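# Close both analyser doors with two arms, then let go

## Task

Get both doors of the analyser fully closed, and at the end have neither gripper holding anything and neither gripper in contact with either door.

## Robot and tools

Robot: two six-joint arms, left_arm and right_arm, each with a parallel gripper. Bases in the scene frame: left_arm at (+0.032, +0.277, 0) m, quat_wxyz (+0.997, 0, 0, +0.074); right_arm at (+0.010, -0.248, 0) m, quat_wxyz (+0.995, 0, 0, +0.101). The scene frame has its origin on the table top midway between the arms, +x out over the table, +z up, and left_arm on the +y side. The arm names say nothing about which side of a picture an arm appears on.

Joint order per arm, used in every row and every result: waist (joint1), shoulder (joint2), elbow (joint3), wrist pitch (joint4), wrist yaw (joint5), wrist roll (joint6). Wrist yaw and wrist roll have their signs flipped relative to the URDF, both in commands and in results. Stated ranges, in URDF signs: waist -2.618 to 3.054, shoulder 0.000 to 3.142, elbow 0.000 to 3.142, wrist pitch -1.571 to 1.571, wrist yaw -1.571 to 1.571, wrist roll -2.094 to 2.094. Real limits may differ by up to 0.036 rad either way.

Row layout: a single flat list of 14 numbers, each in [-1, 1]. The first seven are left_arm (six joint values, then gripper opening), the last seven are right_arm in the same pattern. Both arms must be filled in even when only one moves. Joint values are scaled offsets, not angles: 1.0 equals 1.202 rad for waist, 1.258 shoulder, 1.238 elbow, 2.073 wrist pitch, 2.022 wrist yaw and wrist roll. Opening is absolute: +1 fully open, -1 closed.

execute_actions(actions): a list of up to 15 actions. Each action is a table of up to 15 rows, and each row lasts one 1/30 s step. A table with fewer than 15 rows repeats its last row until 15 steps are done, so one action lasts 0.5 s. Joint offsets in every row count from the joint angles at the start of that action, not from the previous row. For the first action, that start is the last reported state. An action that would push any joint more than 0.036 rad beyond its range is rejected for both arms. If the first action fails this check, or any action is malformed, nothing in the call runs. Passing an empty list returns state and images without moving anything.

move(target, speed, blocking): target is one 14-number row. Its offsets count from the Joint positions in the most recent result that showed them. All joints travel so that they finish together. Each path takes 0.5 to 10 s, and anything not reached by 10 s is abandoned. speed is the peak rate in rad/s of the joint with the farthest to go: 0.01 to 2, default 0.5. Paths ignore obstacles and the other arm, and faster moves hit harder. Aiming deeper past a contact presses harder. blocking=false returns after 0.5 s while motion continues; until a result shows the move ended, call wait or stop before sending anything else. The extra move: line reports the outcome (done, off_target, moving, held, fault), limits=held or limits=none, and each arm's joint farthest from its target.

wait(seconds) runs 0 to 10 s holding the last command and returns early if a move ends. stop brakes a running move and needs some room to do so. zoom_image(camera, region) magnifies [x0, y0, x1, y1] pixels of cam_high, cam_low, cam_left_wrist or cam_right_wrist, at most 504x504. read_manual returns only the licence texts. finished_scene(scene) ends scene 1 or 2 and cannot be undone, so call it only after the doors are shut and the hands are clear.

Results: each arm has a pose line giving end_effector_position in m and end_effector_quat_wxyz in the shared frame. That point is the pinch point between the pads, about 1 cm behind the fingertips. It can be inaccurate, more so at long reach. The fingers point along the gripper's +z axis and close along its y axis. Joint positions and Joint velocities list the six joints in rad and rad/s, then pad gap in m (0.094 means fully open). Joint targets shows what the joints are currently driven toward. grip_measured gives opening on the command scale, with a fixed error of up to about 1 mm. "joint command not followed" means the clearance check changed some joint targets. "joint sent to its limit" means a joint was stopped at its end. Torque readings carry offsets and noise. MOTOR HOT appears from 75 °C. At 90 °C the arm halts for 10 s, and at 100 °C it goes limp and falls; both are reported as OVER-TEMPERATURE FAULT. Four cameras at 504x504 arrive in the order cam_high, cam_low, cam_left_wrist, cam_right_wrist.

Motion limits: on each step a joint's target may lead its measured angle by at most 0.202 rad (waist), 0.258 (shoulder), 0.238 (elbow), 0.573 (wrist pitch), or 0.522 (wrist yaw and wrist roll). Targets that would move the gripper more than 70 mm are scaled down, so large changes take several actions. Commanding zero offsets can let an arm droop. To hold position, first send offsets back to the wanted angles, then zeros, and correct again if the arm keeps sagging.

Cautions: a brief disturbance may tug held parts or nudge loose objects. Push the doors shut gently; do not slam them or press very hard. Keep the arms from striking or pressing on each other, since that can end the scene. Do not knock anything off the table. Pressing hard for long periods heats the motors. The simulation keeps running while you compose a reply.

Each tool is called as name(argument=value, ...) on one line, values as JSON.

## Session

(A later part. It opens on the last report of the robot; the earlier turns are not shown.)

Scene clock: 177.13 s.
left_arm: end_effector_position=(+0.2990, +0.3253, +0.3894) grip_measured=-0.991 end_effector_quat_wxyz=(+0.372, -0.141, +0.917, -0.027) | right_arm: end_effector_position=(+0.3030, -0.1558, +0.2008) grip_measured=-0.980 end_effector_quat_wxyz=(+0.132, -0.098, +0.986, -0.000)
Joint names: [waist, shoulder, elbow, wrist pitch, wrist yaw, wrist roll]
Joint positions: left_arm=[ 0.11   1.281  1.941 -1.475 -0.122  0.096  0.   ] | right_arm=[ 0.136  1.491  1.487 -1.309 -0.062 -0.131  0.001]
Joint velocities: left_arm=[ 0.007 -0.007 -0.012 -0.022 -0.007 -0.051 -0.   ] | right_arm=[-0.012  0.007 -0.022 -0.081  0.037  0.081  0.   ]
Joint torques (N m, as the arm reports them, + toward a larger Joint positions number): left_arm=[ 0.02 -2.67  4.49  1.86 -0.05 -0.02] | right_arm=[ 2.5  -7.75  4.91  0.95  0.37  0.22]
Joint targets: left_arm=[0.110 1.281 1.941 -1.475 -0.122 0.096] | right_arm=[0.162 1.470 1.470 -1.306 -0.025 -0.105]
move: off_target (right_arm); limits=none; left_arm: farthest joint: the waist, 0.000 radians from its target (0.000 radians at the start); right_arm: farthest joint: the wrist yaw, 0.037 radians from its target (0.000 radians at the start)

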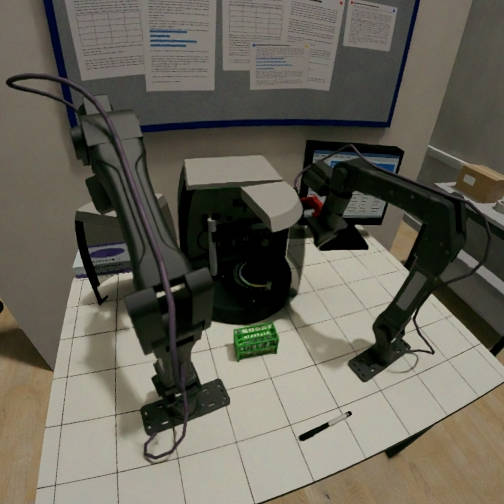

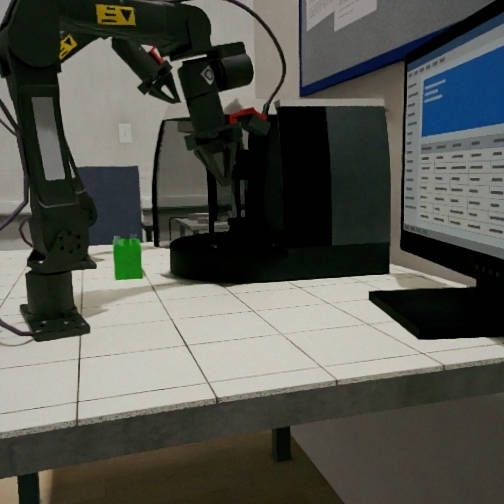

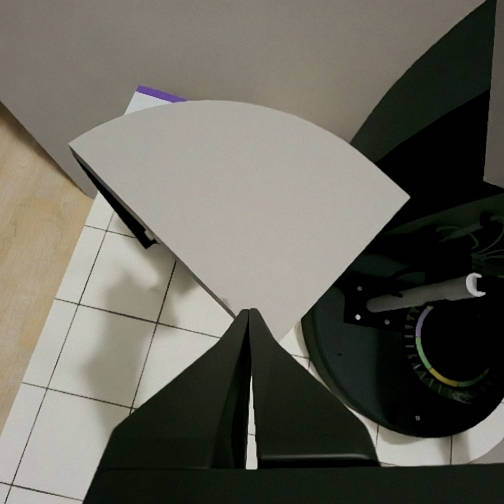

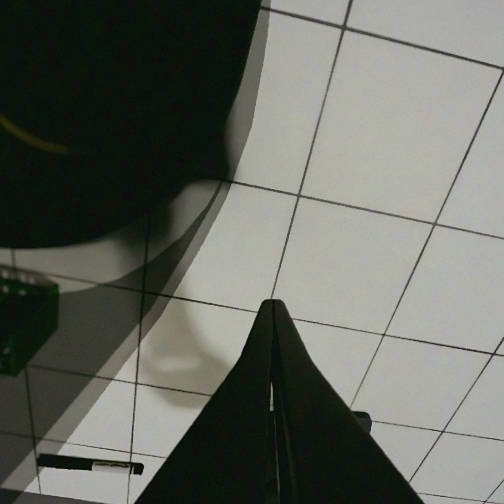

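Nearly closed. A bit more.

move(target=[0,0,0,0,0,0,-1, 0.2,-0.03,-0.03,0,0,0,-1], speed=0.15)

Scene clock: 181.10 s.
left_arm: end_effector_position=(+0.2990, +0.3253, +0.3894) grip_measured=-0.991 end_effector_quat_wxyz=(+0.372, -0.141, +0.917, -0.027) | right_arm: end_effector_position=(+0.2753, -0.1428, +0.2102) grip_measured=-0.980 end_effector_quat_wxyz=(+0.144, -0.097, +0.983, -0.055)
Joint names: [waist, shoulder, elbow, wrist pitch, wrist yaw, wrist roll]
Joint positions: left_arm=[ 0.11   1.281  1.941 -1.475 -0.122  0.096  0.   ] | right_arm=[ 0.305  1.441  1.474 -1.378 -0.215 -0.286  0.001]
Joint velocities: left_arm=[ 0.002 -0.032 -0.002  0.007  0.007  0.081  0.001] | right_arm=[ 0.012 -0.002  0.002 -0.007  0.007 -0.037 -0.   ]
Joint torques (N m, as the arm reports them, + toward a larger Joint positions number): left_arm=[ 0.03 -2.71  4.49  1.86 -0.04 -0.02] | right_arm=[ 6.8  -4.27  4.18  1.67  1.55  1.4 ]
Joint targets: left_arm=[0.110 1.281 1.941 -1.475 -0.122 0.096] | right_arm=[0.376 1.453 1.450 -1.309 -0.062 -0.131]
move: off_target (right_arm); limits=none; left_arm: farthest joint: the waist, 0.000 radians from its target (0.000 radians at the start); right_arm: farthest joint: the wrist roll, 0.155 radians from its target (0.000 radians at the start)

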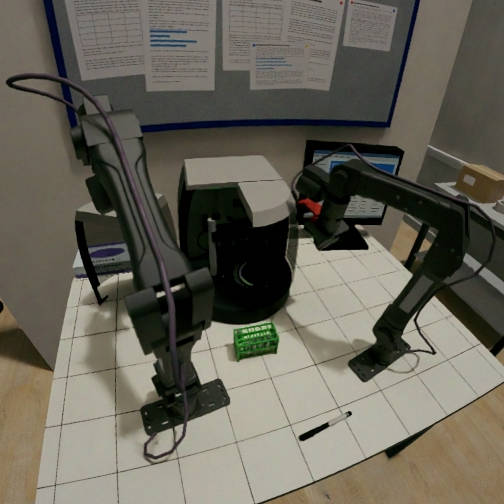

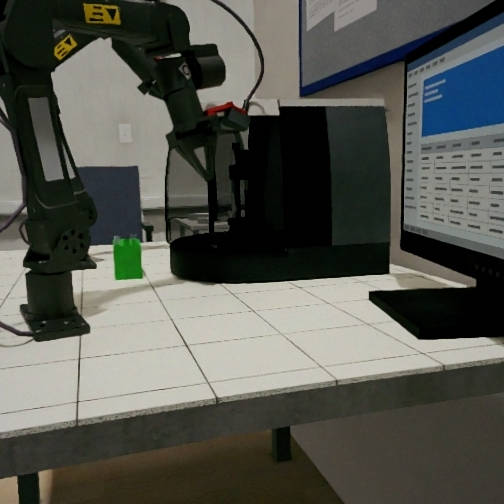

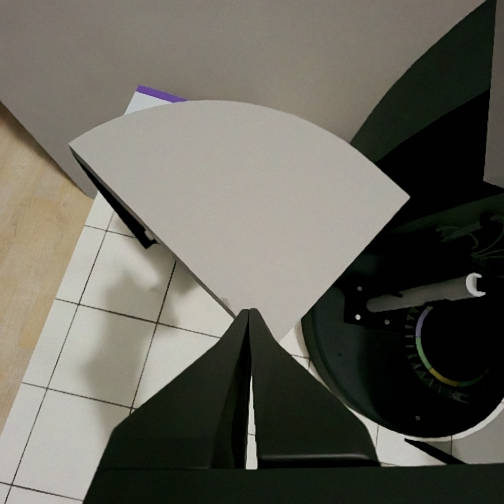

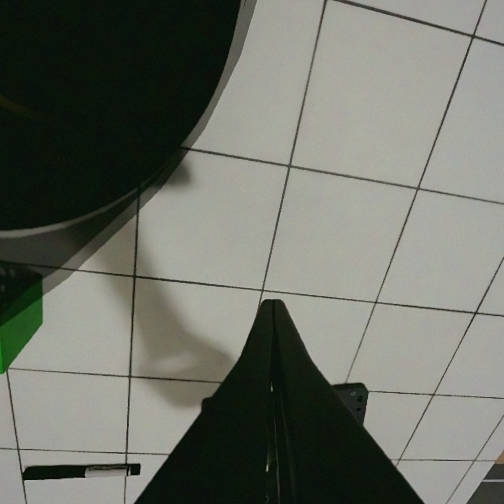

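move(target=[0.4,0.3,0.2,0,0.06,-0.05,-1, -0.5,0,0.03,0.03,0.1,0.09,-1], speed=0.6)

move(target=[0,0.44,0.23,-0.03,0,0,-1, -0.3,-0.5,-0.5,0.3,0,0,-1], speed=0.7)

Scene clock: 190.17 s.
left_arm: end_effector_position=(+0.3062, +0.5230, +0.3415) grip_measured=-0.991 end_effector_quat_wxyz=(+0.270, -0.344, +0.894, +0.098) | right_arm: end_effector_position=(+0.3041, -0.2767, +0.2093) grip_measured=-0.980 end_effector_quat_wxyz=(+0.137, +0.102, +0.985, -0.007)
Joint names: [waist, shoulder, elbow, wrist pitch, wrist yaw, wrist roll]
Joint positions: left_arm=[ 0.587  1.662  2.149 -1.476 -0.011  0.004  0.   ] | right_arm=[-0.291  1.441  1.474 -1.33  -0.018 -0.113  0.001]
Joint velocities: left_arm=[-0.002 -0.002  0.002 -0.081  0.007  0.051 -0.   ] | right_arm=[ 0.007  0.002 -0.002  0.037 -0.051  0.022  0.   ]
Joint torques (N m, as the arm reports them, + toward a larger Joint positions number): left_arm=[ 0.31 -7.25  8.28  1.61  0.07 -0.09] | right_arm=[-0.47 -5.38  9.42  1.11  0.02  0.09]
Joint targets: left_arm=[0.590 1.659 2.189 -1.475 -0.001 -0.005] | right_arm=[-0.296 1.441 1.511 -1.316 -0.012 -0.105]
move: off_target (left_arm, right_arm); limits=none; left_arm: farthest joint: the elbow, 0.040 radians from its target (0.247 radians at the start); right_arm: farthest joint: the elbow, 0.037 radians from its target (0.037 radians at the start)

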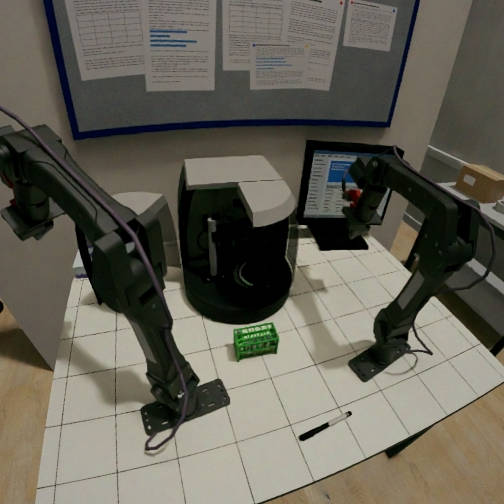

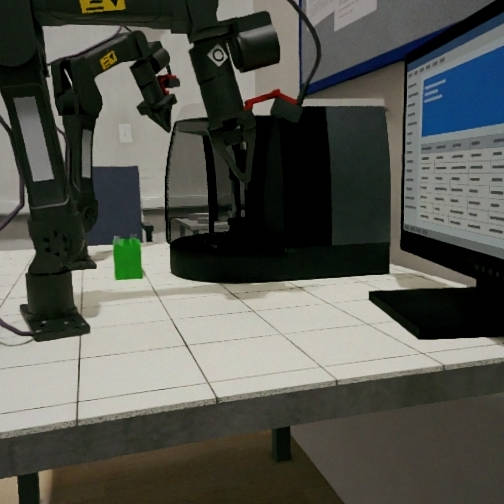

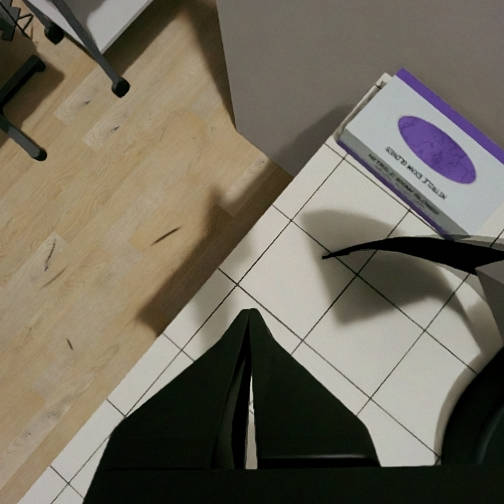

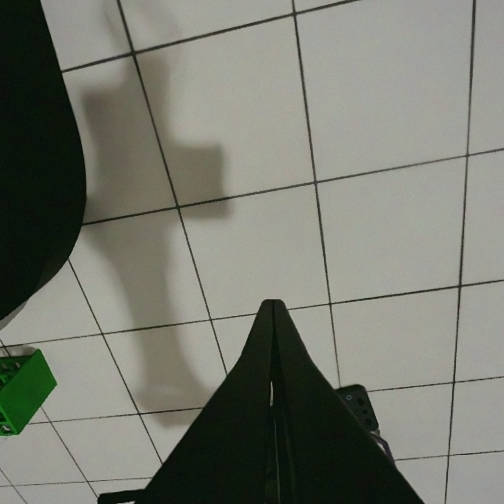

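Scene clock: 191.93 s.
left_arm: end_effector_position=(+0.3785, +0.5883, +0.1847) grip_measured=-0.991 end_effector_quat_wxyz=(+0.102, -0.358, +0.927, +0.034) | right_arm: end_effector_position=(+0.2595, -0.3684, +0.2252) grip_measured=-0.980 end_effector_quat_wxyz=(+0.421, +0.251, +0.868, -0.078)
Joint names: [waist, shoulder, elbow, wrist pitch, wrist yaw, wrist roll]
Joint positions: left_arm=[ 0.587  2.23   2.398 -1.523 -0.011  0.004  0.   ] | right_arm=[-0.643  0.833  0.869 -0.722 -0.017 -0.113  0.001]
Joint velocities: left_arm=[-0.007  0.002 -0.007  0.022  0.037  0.022  0.   ] | right_arm=[-0.017 -0.002 -0.012 -0.095 -0.022  0.007 -0.001]
Joint torques (N m, as the arm reports them, + toward a larger Joint positions number): left_arm=[  0.01 -14.11   8.36   0.76   0.    -0.02] | right_arm=[-0.85 -2.83  5.93  2.12 -0.03 -0.01]
Joint targets: left_arm=[0.587 2.215 2.433 -1.538 -0.011 0.004] | right_arm=[-0.652 0.812 0.855 -0.708 -0.018 -0.113]
move: off_target (left_arm, right_arm); limits=none; left_arm: farthest joint: the elbow, 0.036 radians from its target (0.285 radians at the start); right_arm: farthest joint: the shoulder, 0.021 radians from its target (0.629 radians at the start)

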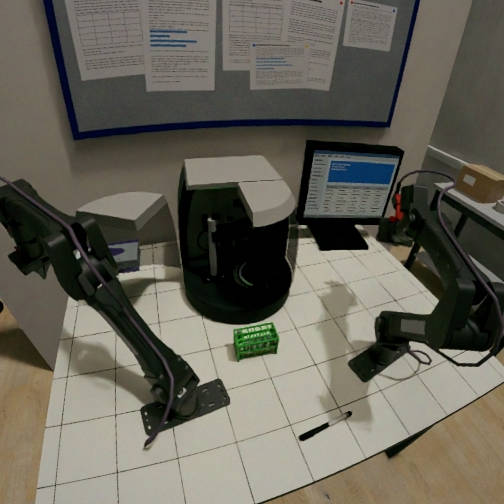

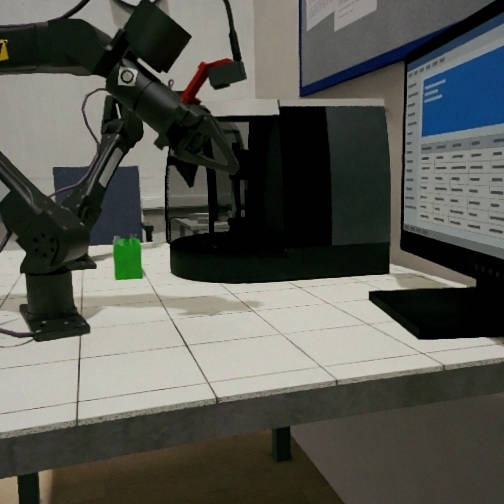

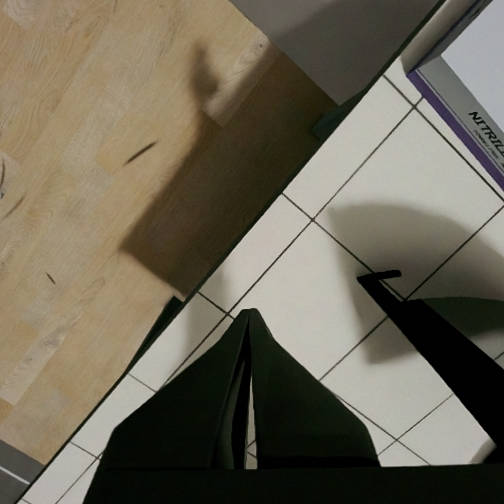

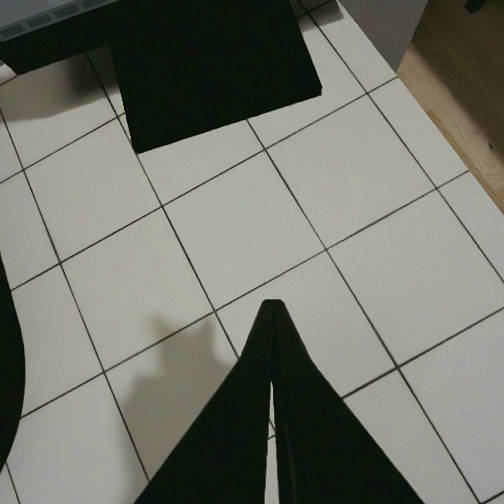

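move(target=[-0.27,-0.02,0.06,0,0,0,-1, 0,0,0,0,0,0,-1], speed=0.2)

Scene clock: 198.03 s.
left_arm: end_effector_position=(+0.4670, +0.4682, +0.1974) grip_measured=-0.991 end_effector_quat_wxyz=(+0.133, -0.205, +0.969, +0.028) | right_arm: end_effector_position=(+0.2596, -0.3684, +0.2252) grip_measured=-0.980 end_effector_quat_wxyz=(+0.421, +0.251, +0.868, -0.078)
Joint names: [waist, shoulder, elbow, wrist pitch, wrist yaw, wrist roll]
Joint positions: left_arm=[ 0.265  2.23   2.439 -1.508  0.     0.004  0.   ] | right_arm=[-0.643  0.833  0.869 -0.721 -0.017 -0.113  0.001]
Joint velocities: left_arm=[ 0.002 -0.017  0.002 -0.022 -0.022  0.037  0.001] | right_arm=[-0.002 -0.002 -0.007  0.051 -0.022  0.007 -0.   ]
Joint torques (N m, as the arm reports them, + toward a larger Joint positions number): left_arm=[ -0.23 -14.95   8.21   0.85  -0.09  -0.03] | right_arm=[-0.03 -0.99  7.09  1.97 -0.02 -0.01]
Joint targets: left_arm=[0.262 2.205 2.472 -1.523 -0.010 0.004] | right_arm=[-0.643 0.833 0.869 -0.722 -0.017 -0.113]
move: off_target (left_arm); limits=none; left_arm: farthest joint: the elbow, 0.033 radians from its target (0.074 radians at the start); right_arm: farthest joint: the wrist pitch, 0.001 radians from its target (0.001 radians at the start)

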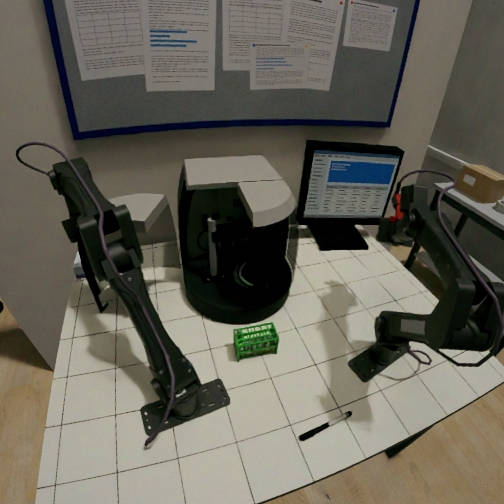

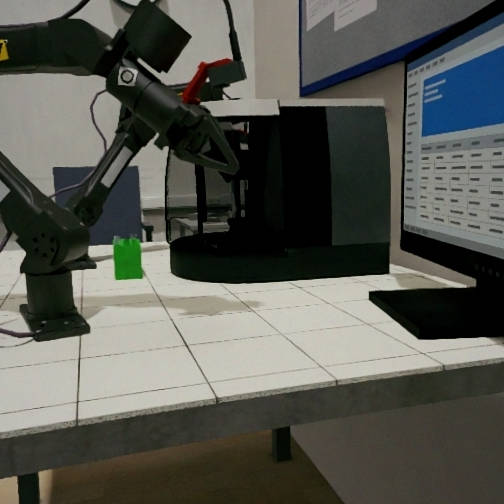

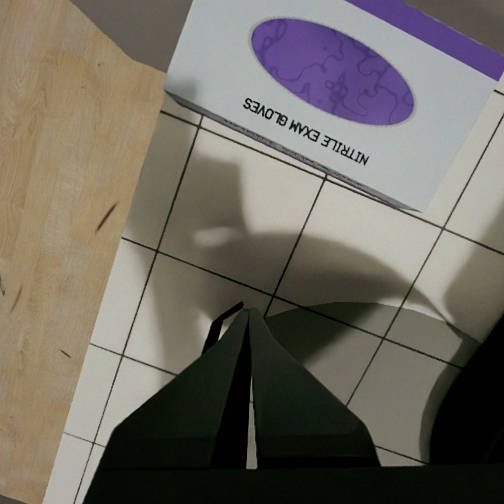

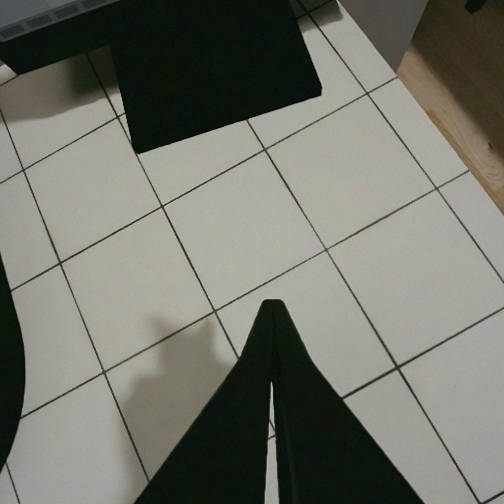

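Now retract.

move(target=[0,-0.36,-0.46,0.07,0,0,-1, 0,0,0,0,0,0,-1], speed=0.2)

move(target=[-0.2,-0.2,-0.26,0.04,0,0,-1, 0,0,0,0,0,0,-1], speed=0.2)

Scene clock: 207.33 s.
left_arm: end_effector_position=(+0.3880, +0.4336, +0.2188) grip_measured=-0.991 end_effector_quat_wxyz=(+0.140, -0.205, +0.968, +0.029) | right_arm: end_effector_position=(+0.2596, -0.3684, +0.2252) grip_measured=-0.980 end_effector_quat_wxyz=(+0.421, +0.251, +0.868, -0.078)
Joint names: [waist, shoulder, elbow, wrist pitch, wrist yaw, wrist roll]
Joint positions: left_arm=[ 0.265  1.802  1.891 -1.373  0.     0.004  0.   ] | right_arm=[-0.643  0.833  0.869 -0.721 -0.017 -0.113  0.001]
Joint velocities: left_arm=[-0.032 -0.017  0.012 -0.051  0.11  -0.037  0.   ] | right_arm=[-0.007 -0.002 -0.002 -0.051  0.022 -0.007 -0.   ]
Joint torques (N m, as the arm reports them, + toward a larger Joint positions number): left_arm=[  0.02 -11.35   4.24   1.18   0.01  -0.02] | right_arm=[-0.01 -1.    7.1   1.97 -0.02 -0.01]
Joint targets: left_arm=[0.265 1.777 1.870 -1.363 0.000 0.004] | right_arm=[-0.643 0.833 0.869 -0.721 -0.017 -0.113]
move: off_target (left_arm); limits=none; left_arm: farthest joint: the shoulder, 0.025 radians from its target (0.453 radians at the start); right_arm: farthest joint: the waist, 0.000 radians from its target (0.000 radians at the start)

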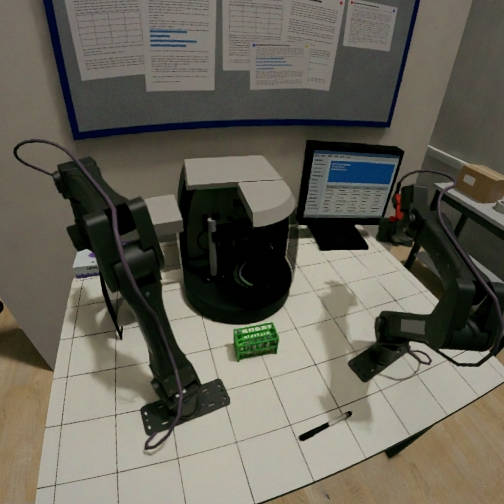

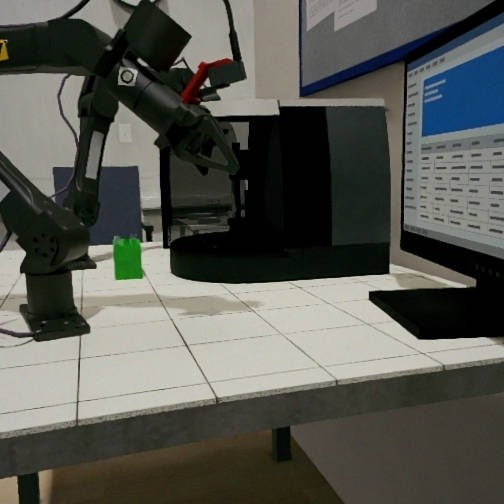

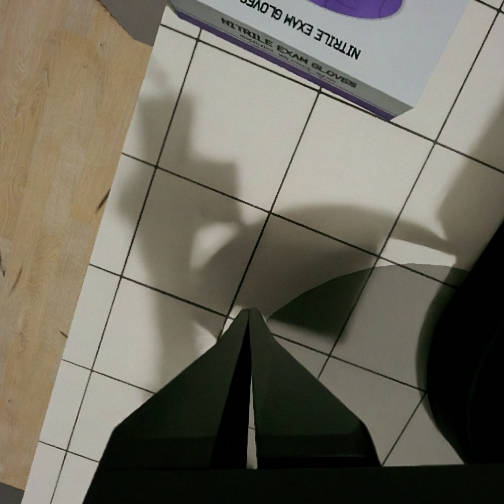

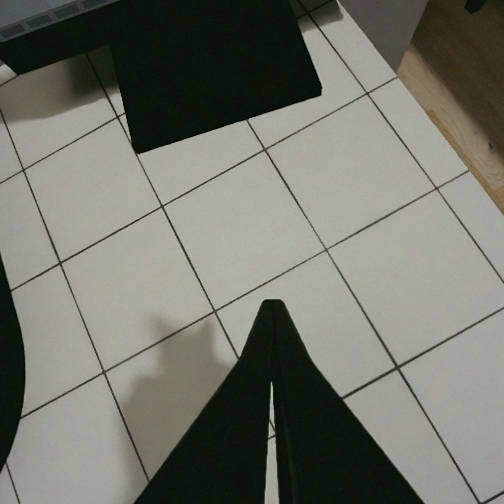

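Scene clock: 209.30 s.
left_arm: end_effector_position=(+0.3600, +0.3385, +0.2083) grip_measured=-0.991 end_effector_quat_wxyz=(+0.141, -0.092, +0.986, +0.014) | right_arm: end_effector_position=(+0.2596, -0.3684, +0.2252) grip_measured=-0.980 end_effector_quat_wxyz=(+0.421, +0.251, +0.868, -0.078)
Joint names: [waist, shoulder, elbow, wrist pitch, wrist yaw, wrist roll]
Joint positions: left_arm=[ 0.034  1.573  1.591 -1.304  0.004  0.004  0.   ] | right_arm=[-0.643  0.833  0.869 -0.721 -0.017 -0.113  0.001]
Joint velocities: left_arm=[ 0.002 -0.017  0.007 -0.007  0.007  0.007 -0.001] | right_arm=[ 0.012 -0.007 -0.012  0.022 -0.081  0.022  0.   ]
Joint torques (N m, as the arm reports them, + toward a larger Joint positions number): left_arm=[-0.8  -8.99  4.4   1.22 -0.04 -0.02] | right_arm=[-0.01 -1.01  7.09  1.96 -0.02  0.  ]
Joint targets: left_arm=[0.025 1.551 1.569 -1.290 -0.000 0.004] | right_arm=[-0.643 0.833 0.869 -0.721 -0.017 -0.113]
move: off_target (left_arm); limits=none; left_arm: farthest joint: the shoulder, 0.023 radians from its target (0.252 radians at the start); right_arm: farthest joint: the waist, 0.000 radians from its target (0.000 radians at the start)

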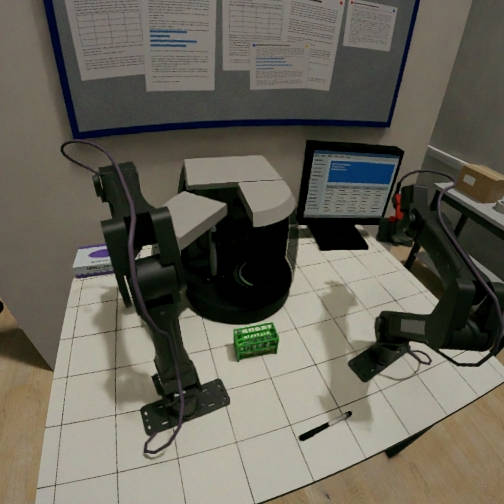

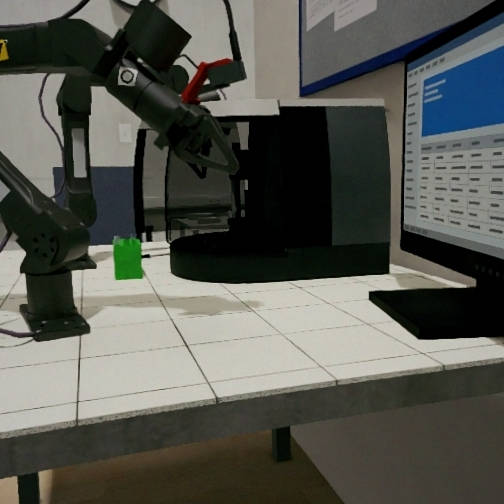

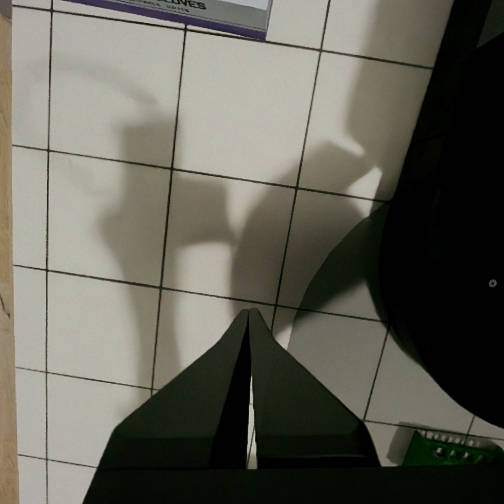

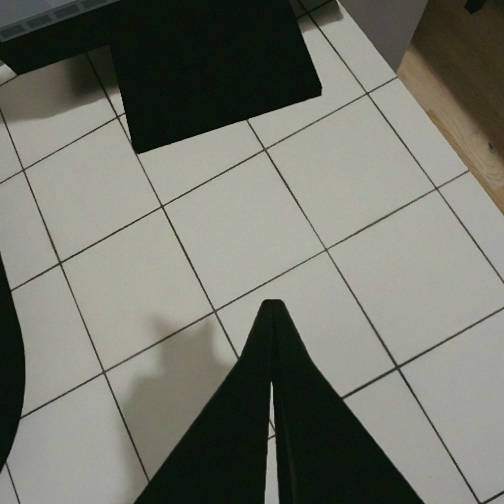

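move(target=[-0.4,-0.08,-0.08,0,0,0,-1, 0,0,0,0,0,0,-1], speed=0.2)

Scene clock: 214.23 s.
left_arm: end_effector_position=(+0.3336, +0.2511, +0.2219) grip_measured=-0.991 end_effector_quat_wxyz=(+0.154, +0.071, +0.982, +0.087) | right_arm: end_effector_position=(+0.2596, -0.3684, +0.2252) grip_measured=-0.980 end_effector_quat_wxyz=(+0.421, +0.251, +0.868, -0.078)
Joint names: [waist, shoulder, elbow, wrist pitch, wrist yaw, wrist roll]
Joint positions: left_arm=[-0.36   1.46   1.524 -1.348  0.213  0.037  0.   ] | right_arm=[-0.643  0.833  0.869 -0.721 -0.017 -0.113  0.001]
Joint velocities: left_arm=[-0.012 -0.007 -0.012  0.022  0.022 -0.007 -0.   ] | right_arm=[-0.002  0.007  0.007 -0.051  0.022 -0.051  0.   ]
Joint torques (N m, as the arm reports them, + toward a larger Joint positions number): left_arm=[-7.34 -4.99  3.49  1.58 -1.86 -0.37] | right_arm=[-0.01 -0.99  7.1   1.97 -0.02 -0.01]
Joint targets: left_arm=[-0.447 1.472 1.492 -1.304 0.004 0.004] | right_arm=[-0.643 0.833 0.869 -0.721 -0.017 -0.113]
move: off_target (left_arm); limits=none; left_arm: farthest joint: the wrist yaw, 0.209 radians from its target (0.000 radians at the start); right_arm: farthest joint: the waist, 0.000 radians from its target (0.000 radians at the start)

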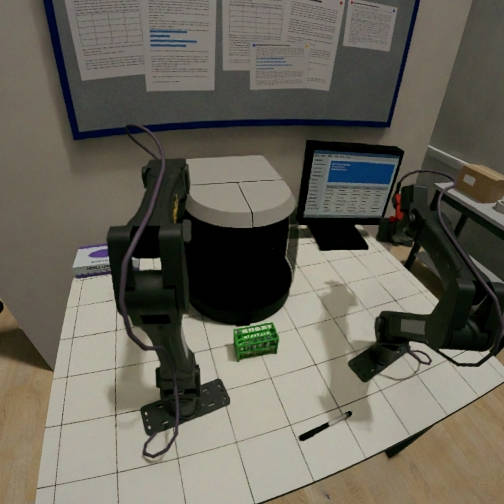

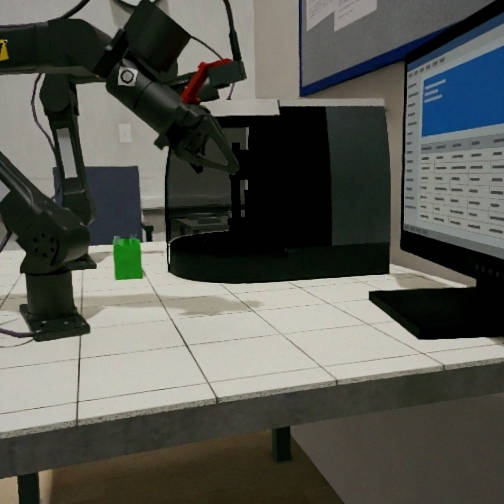

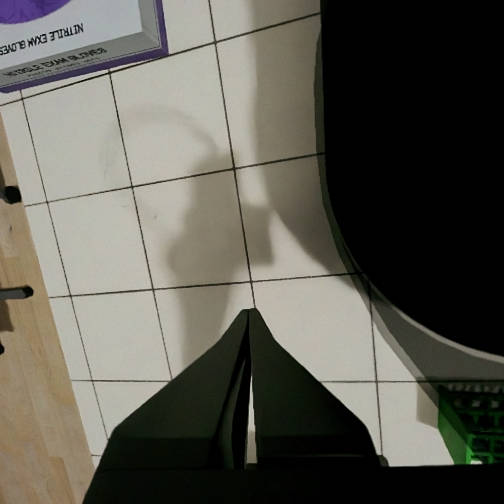

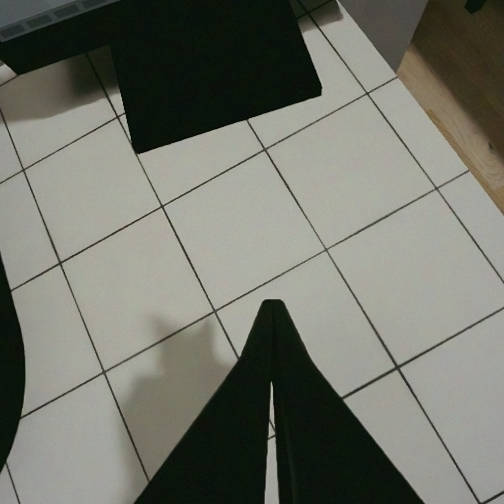

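Both look shut. Back off and inspect.

move(target=[0.5,-0.2,0,0,-0.1,0,-1, 0,0,0,0,0,0,-1])

zoom_image(camera="cam_high", region=[150, 140, 330, 340])

Scene clock: 222.50 s.
left_arm: end_effector_position=(+0.2811, +0.3817, +0.2803) grip_measured=-0.991 end_effector_quat_wxyz=(+0.250, -0.204, +0.945, +0.054) | right_arm: end_effector_position=(+0.2596, -0.3684, +0.2252) grip_measured=-0.980 end_effector_quat_wxyz=(+0.421, +0.251, +0.868, -0.078)
Joint names: [waist, shoulder, elbow, wrist pitch, wrist yaw, wrist roll]
Joint positions: left_arm=[ 0.234  1.227  1.524 -1.35   0.022  0.038  0.   ] | right_arm=[-0.643  0.833  0.869 -0.721 -0.017 -0.113  0.001]
Joint velocities: left_arm=[-0.012 -0.017  0.007 -0.022 -0.007  0.081 -0.   ] | right_arm=[-0.022  0.002 -0.012 -0.037 -0.022  0.051 -0.   ]
Joint torques (N m, as the arm reports them, + toward a larger Joint positions number): left_arm=[ 0.68 -4.73  5.68  1.52 -0.1  -0.03] | right_arm=[-0.02 -1.    7.11  1.97 -0.02 -0.01]
Joint targets: left_arm=[0.241 1.209 1.524 -1.348 0.011 0.037] | right_arm=[-0.643 0.833 0.869 -0.721 -0.017 -0.113]
move: done; limits=none; left_arm: farthest joint: the shoulder, 0.018 radians from its target (0.252 radians at the start); right_arm: farthest joint: the waist, 0.000 radians from its target (0.000 radians at the start)

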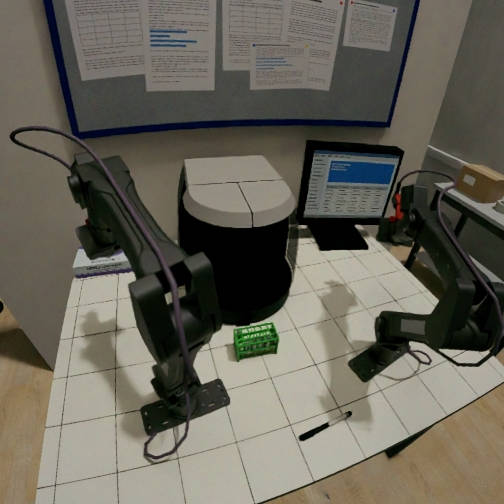

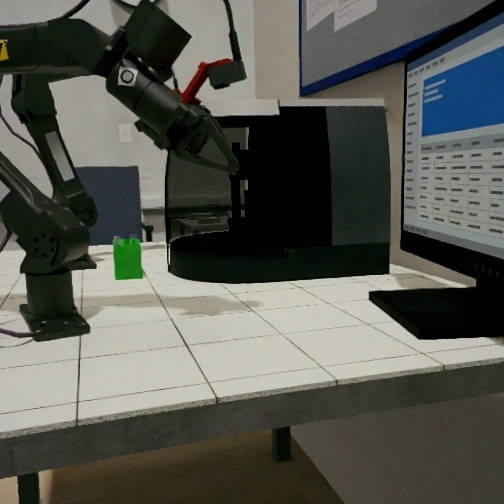

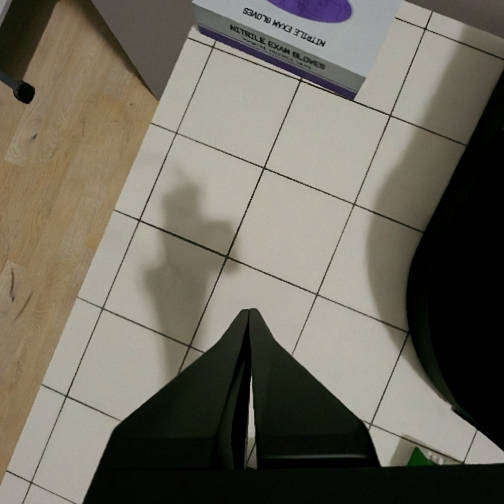

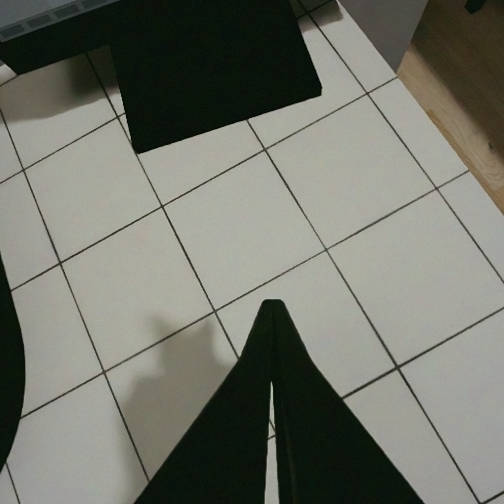

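Region (150, 140, 330, 340) of cam_high's 504x504 image, scaled by 2.520, with more detail than that image has; it fills the left 454 columns of this view, and the rest is white.

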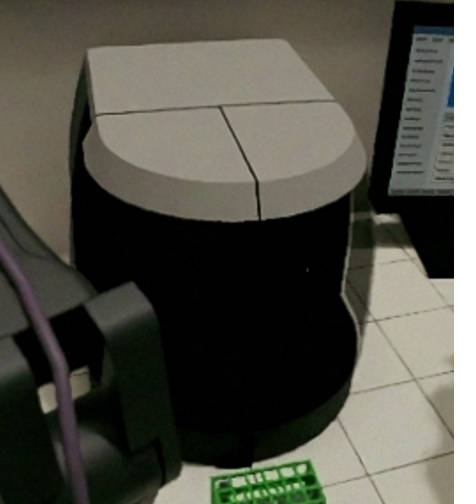

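finished_scene(scene=1)

The scene is finished: the task was done.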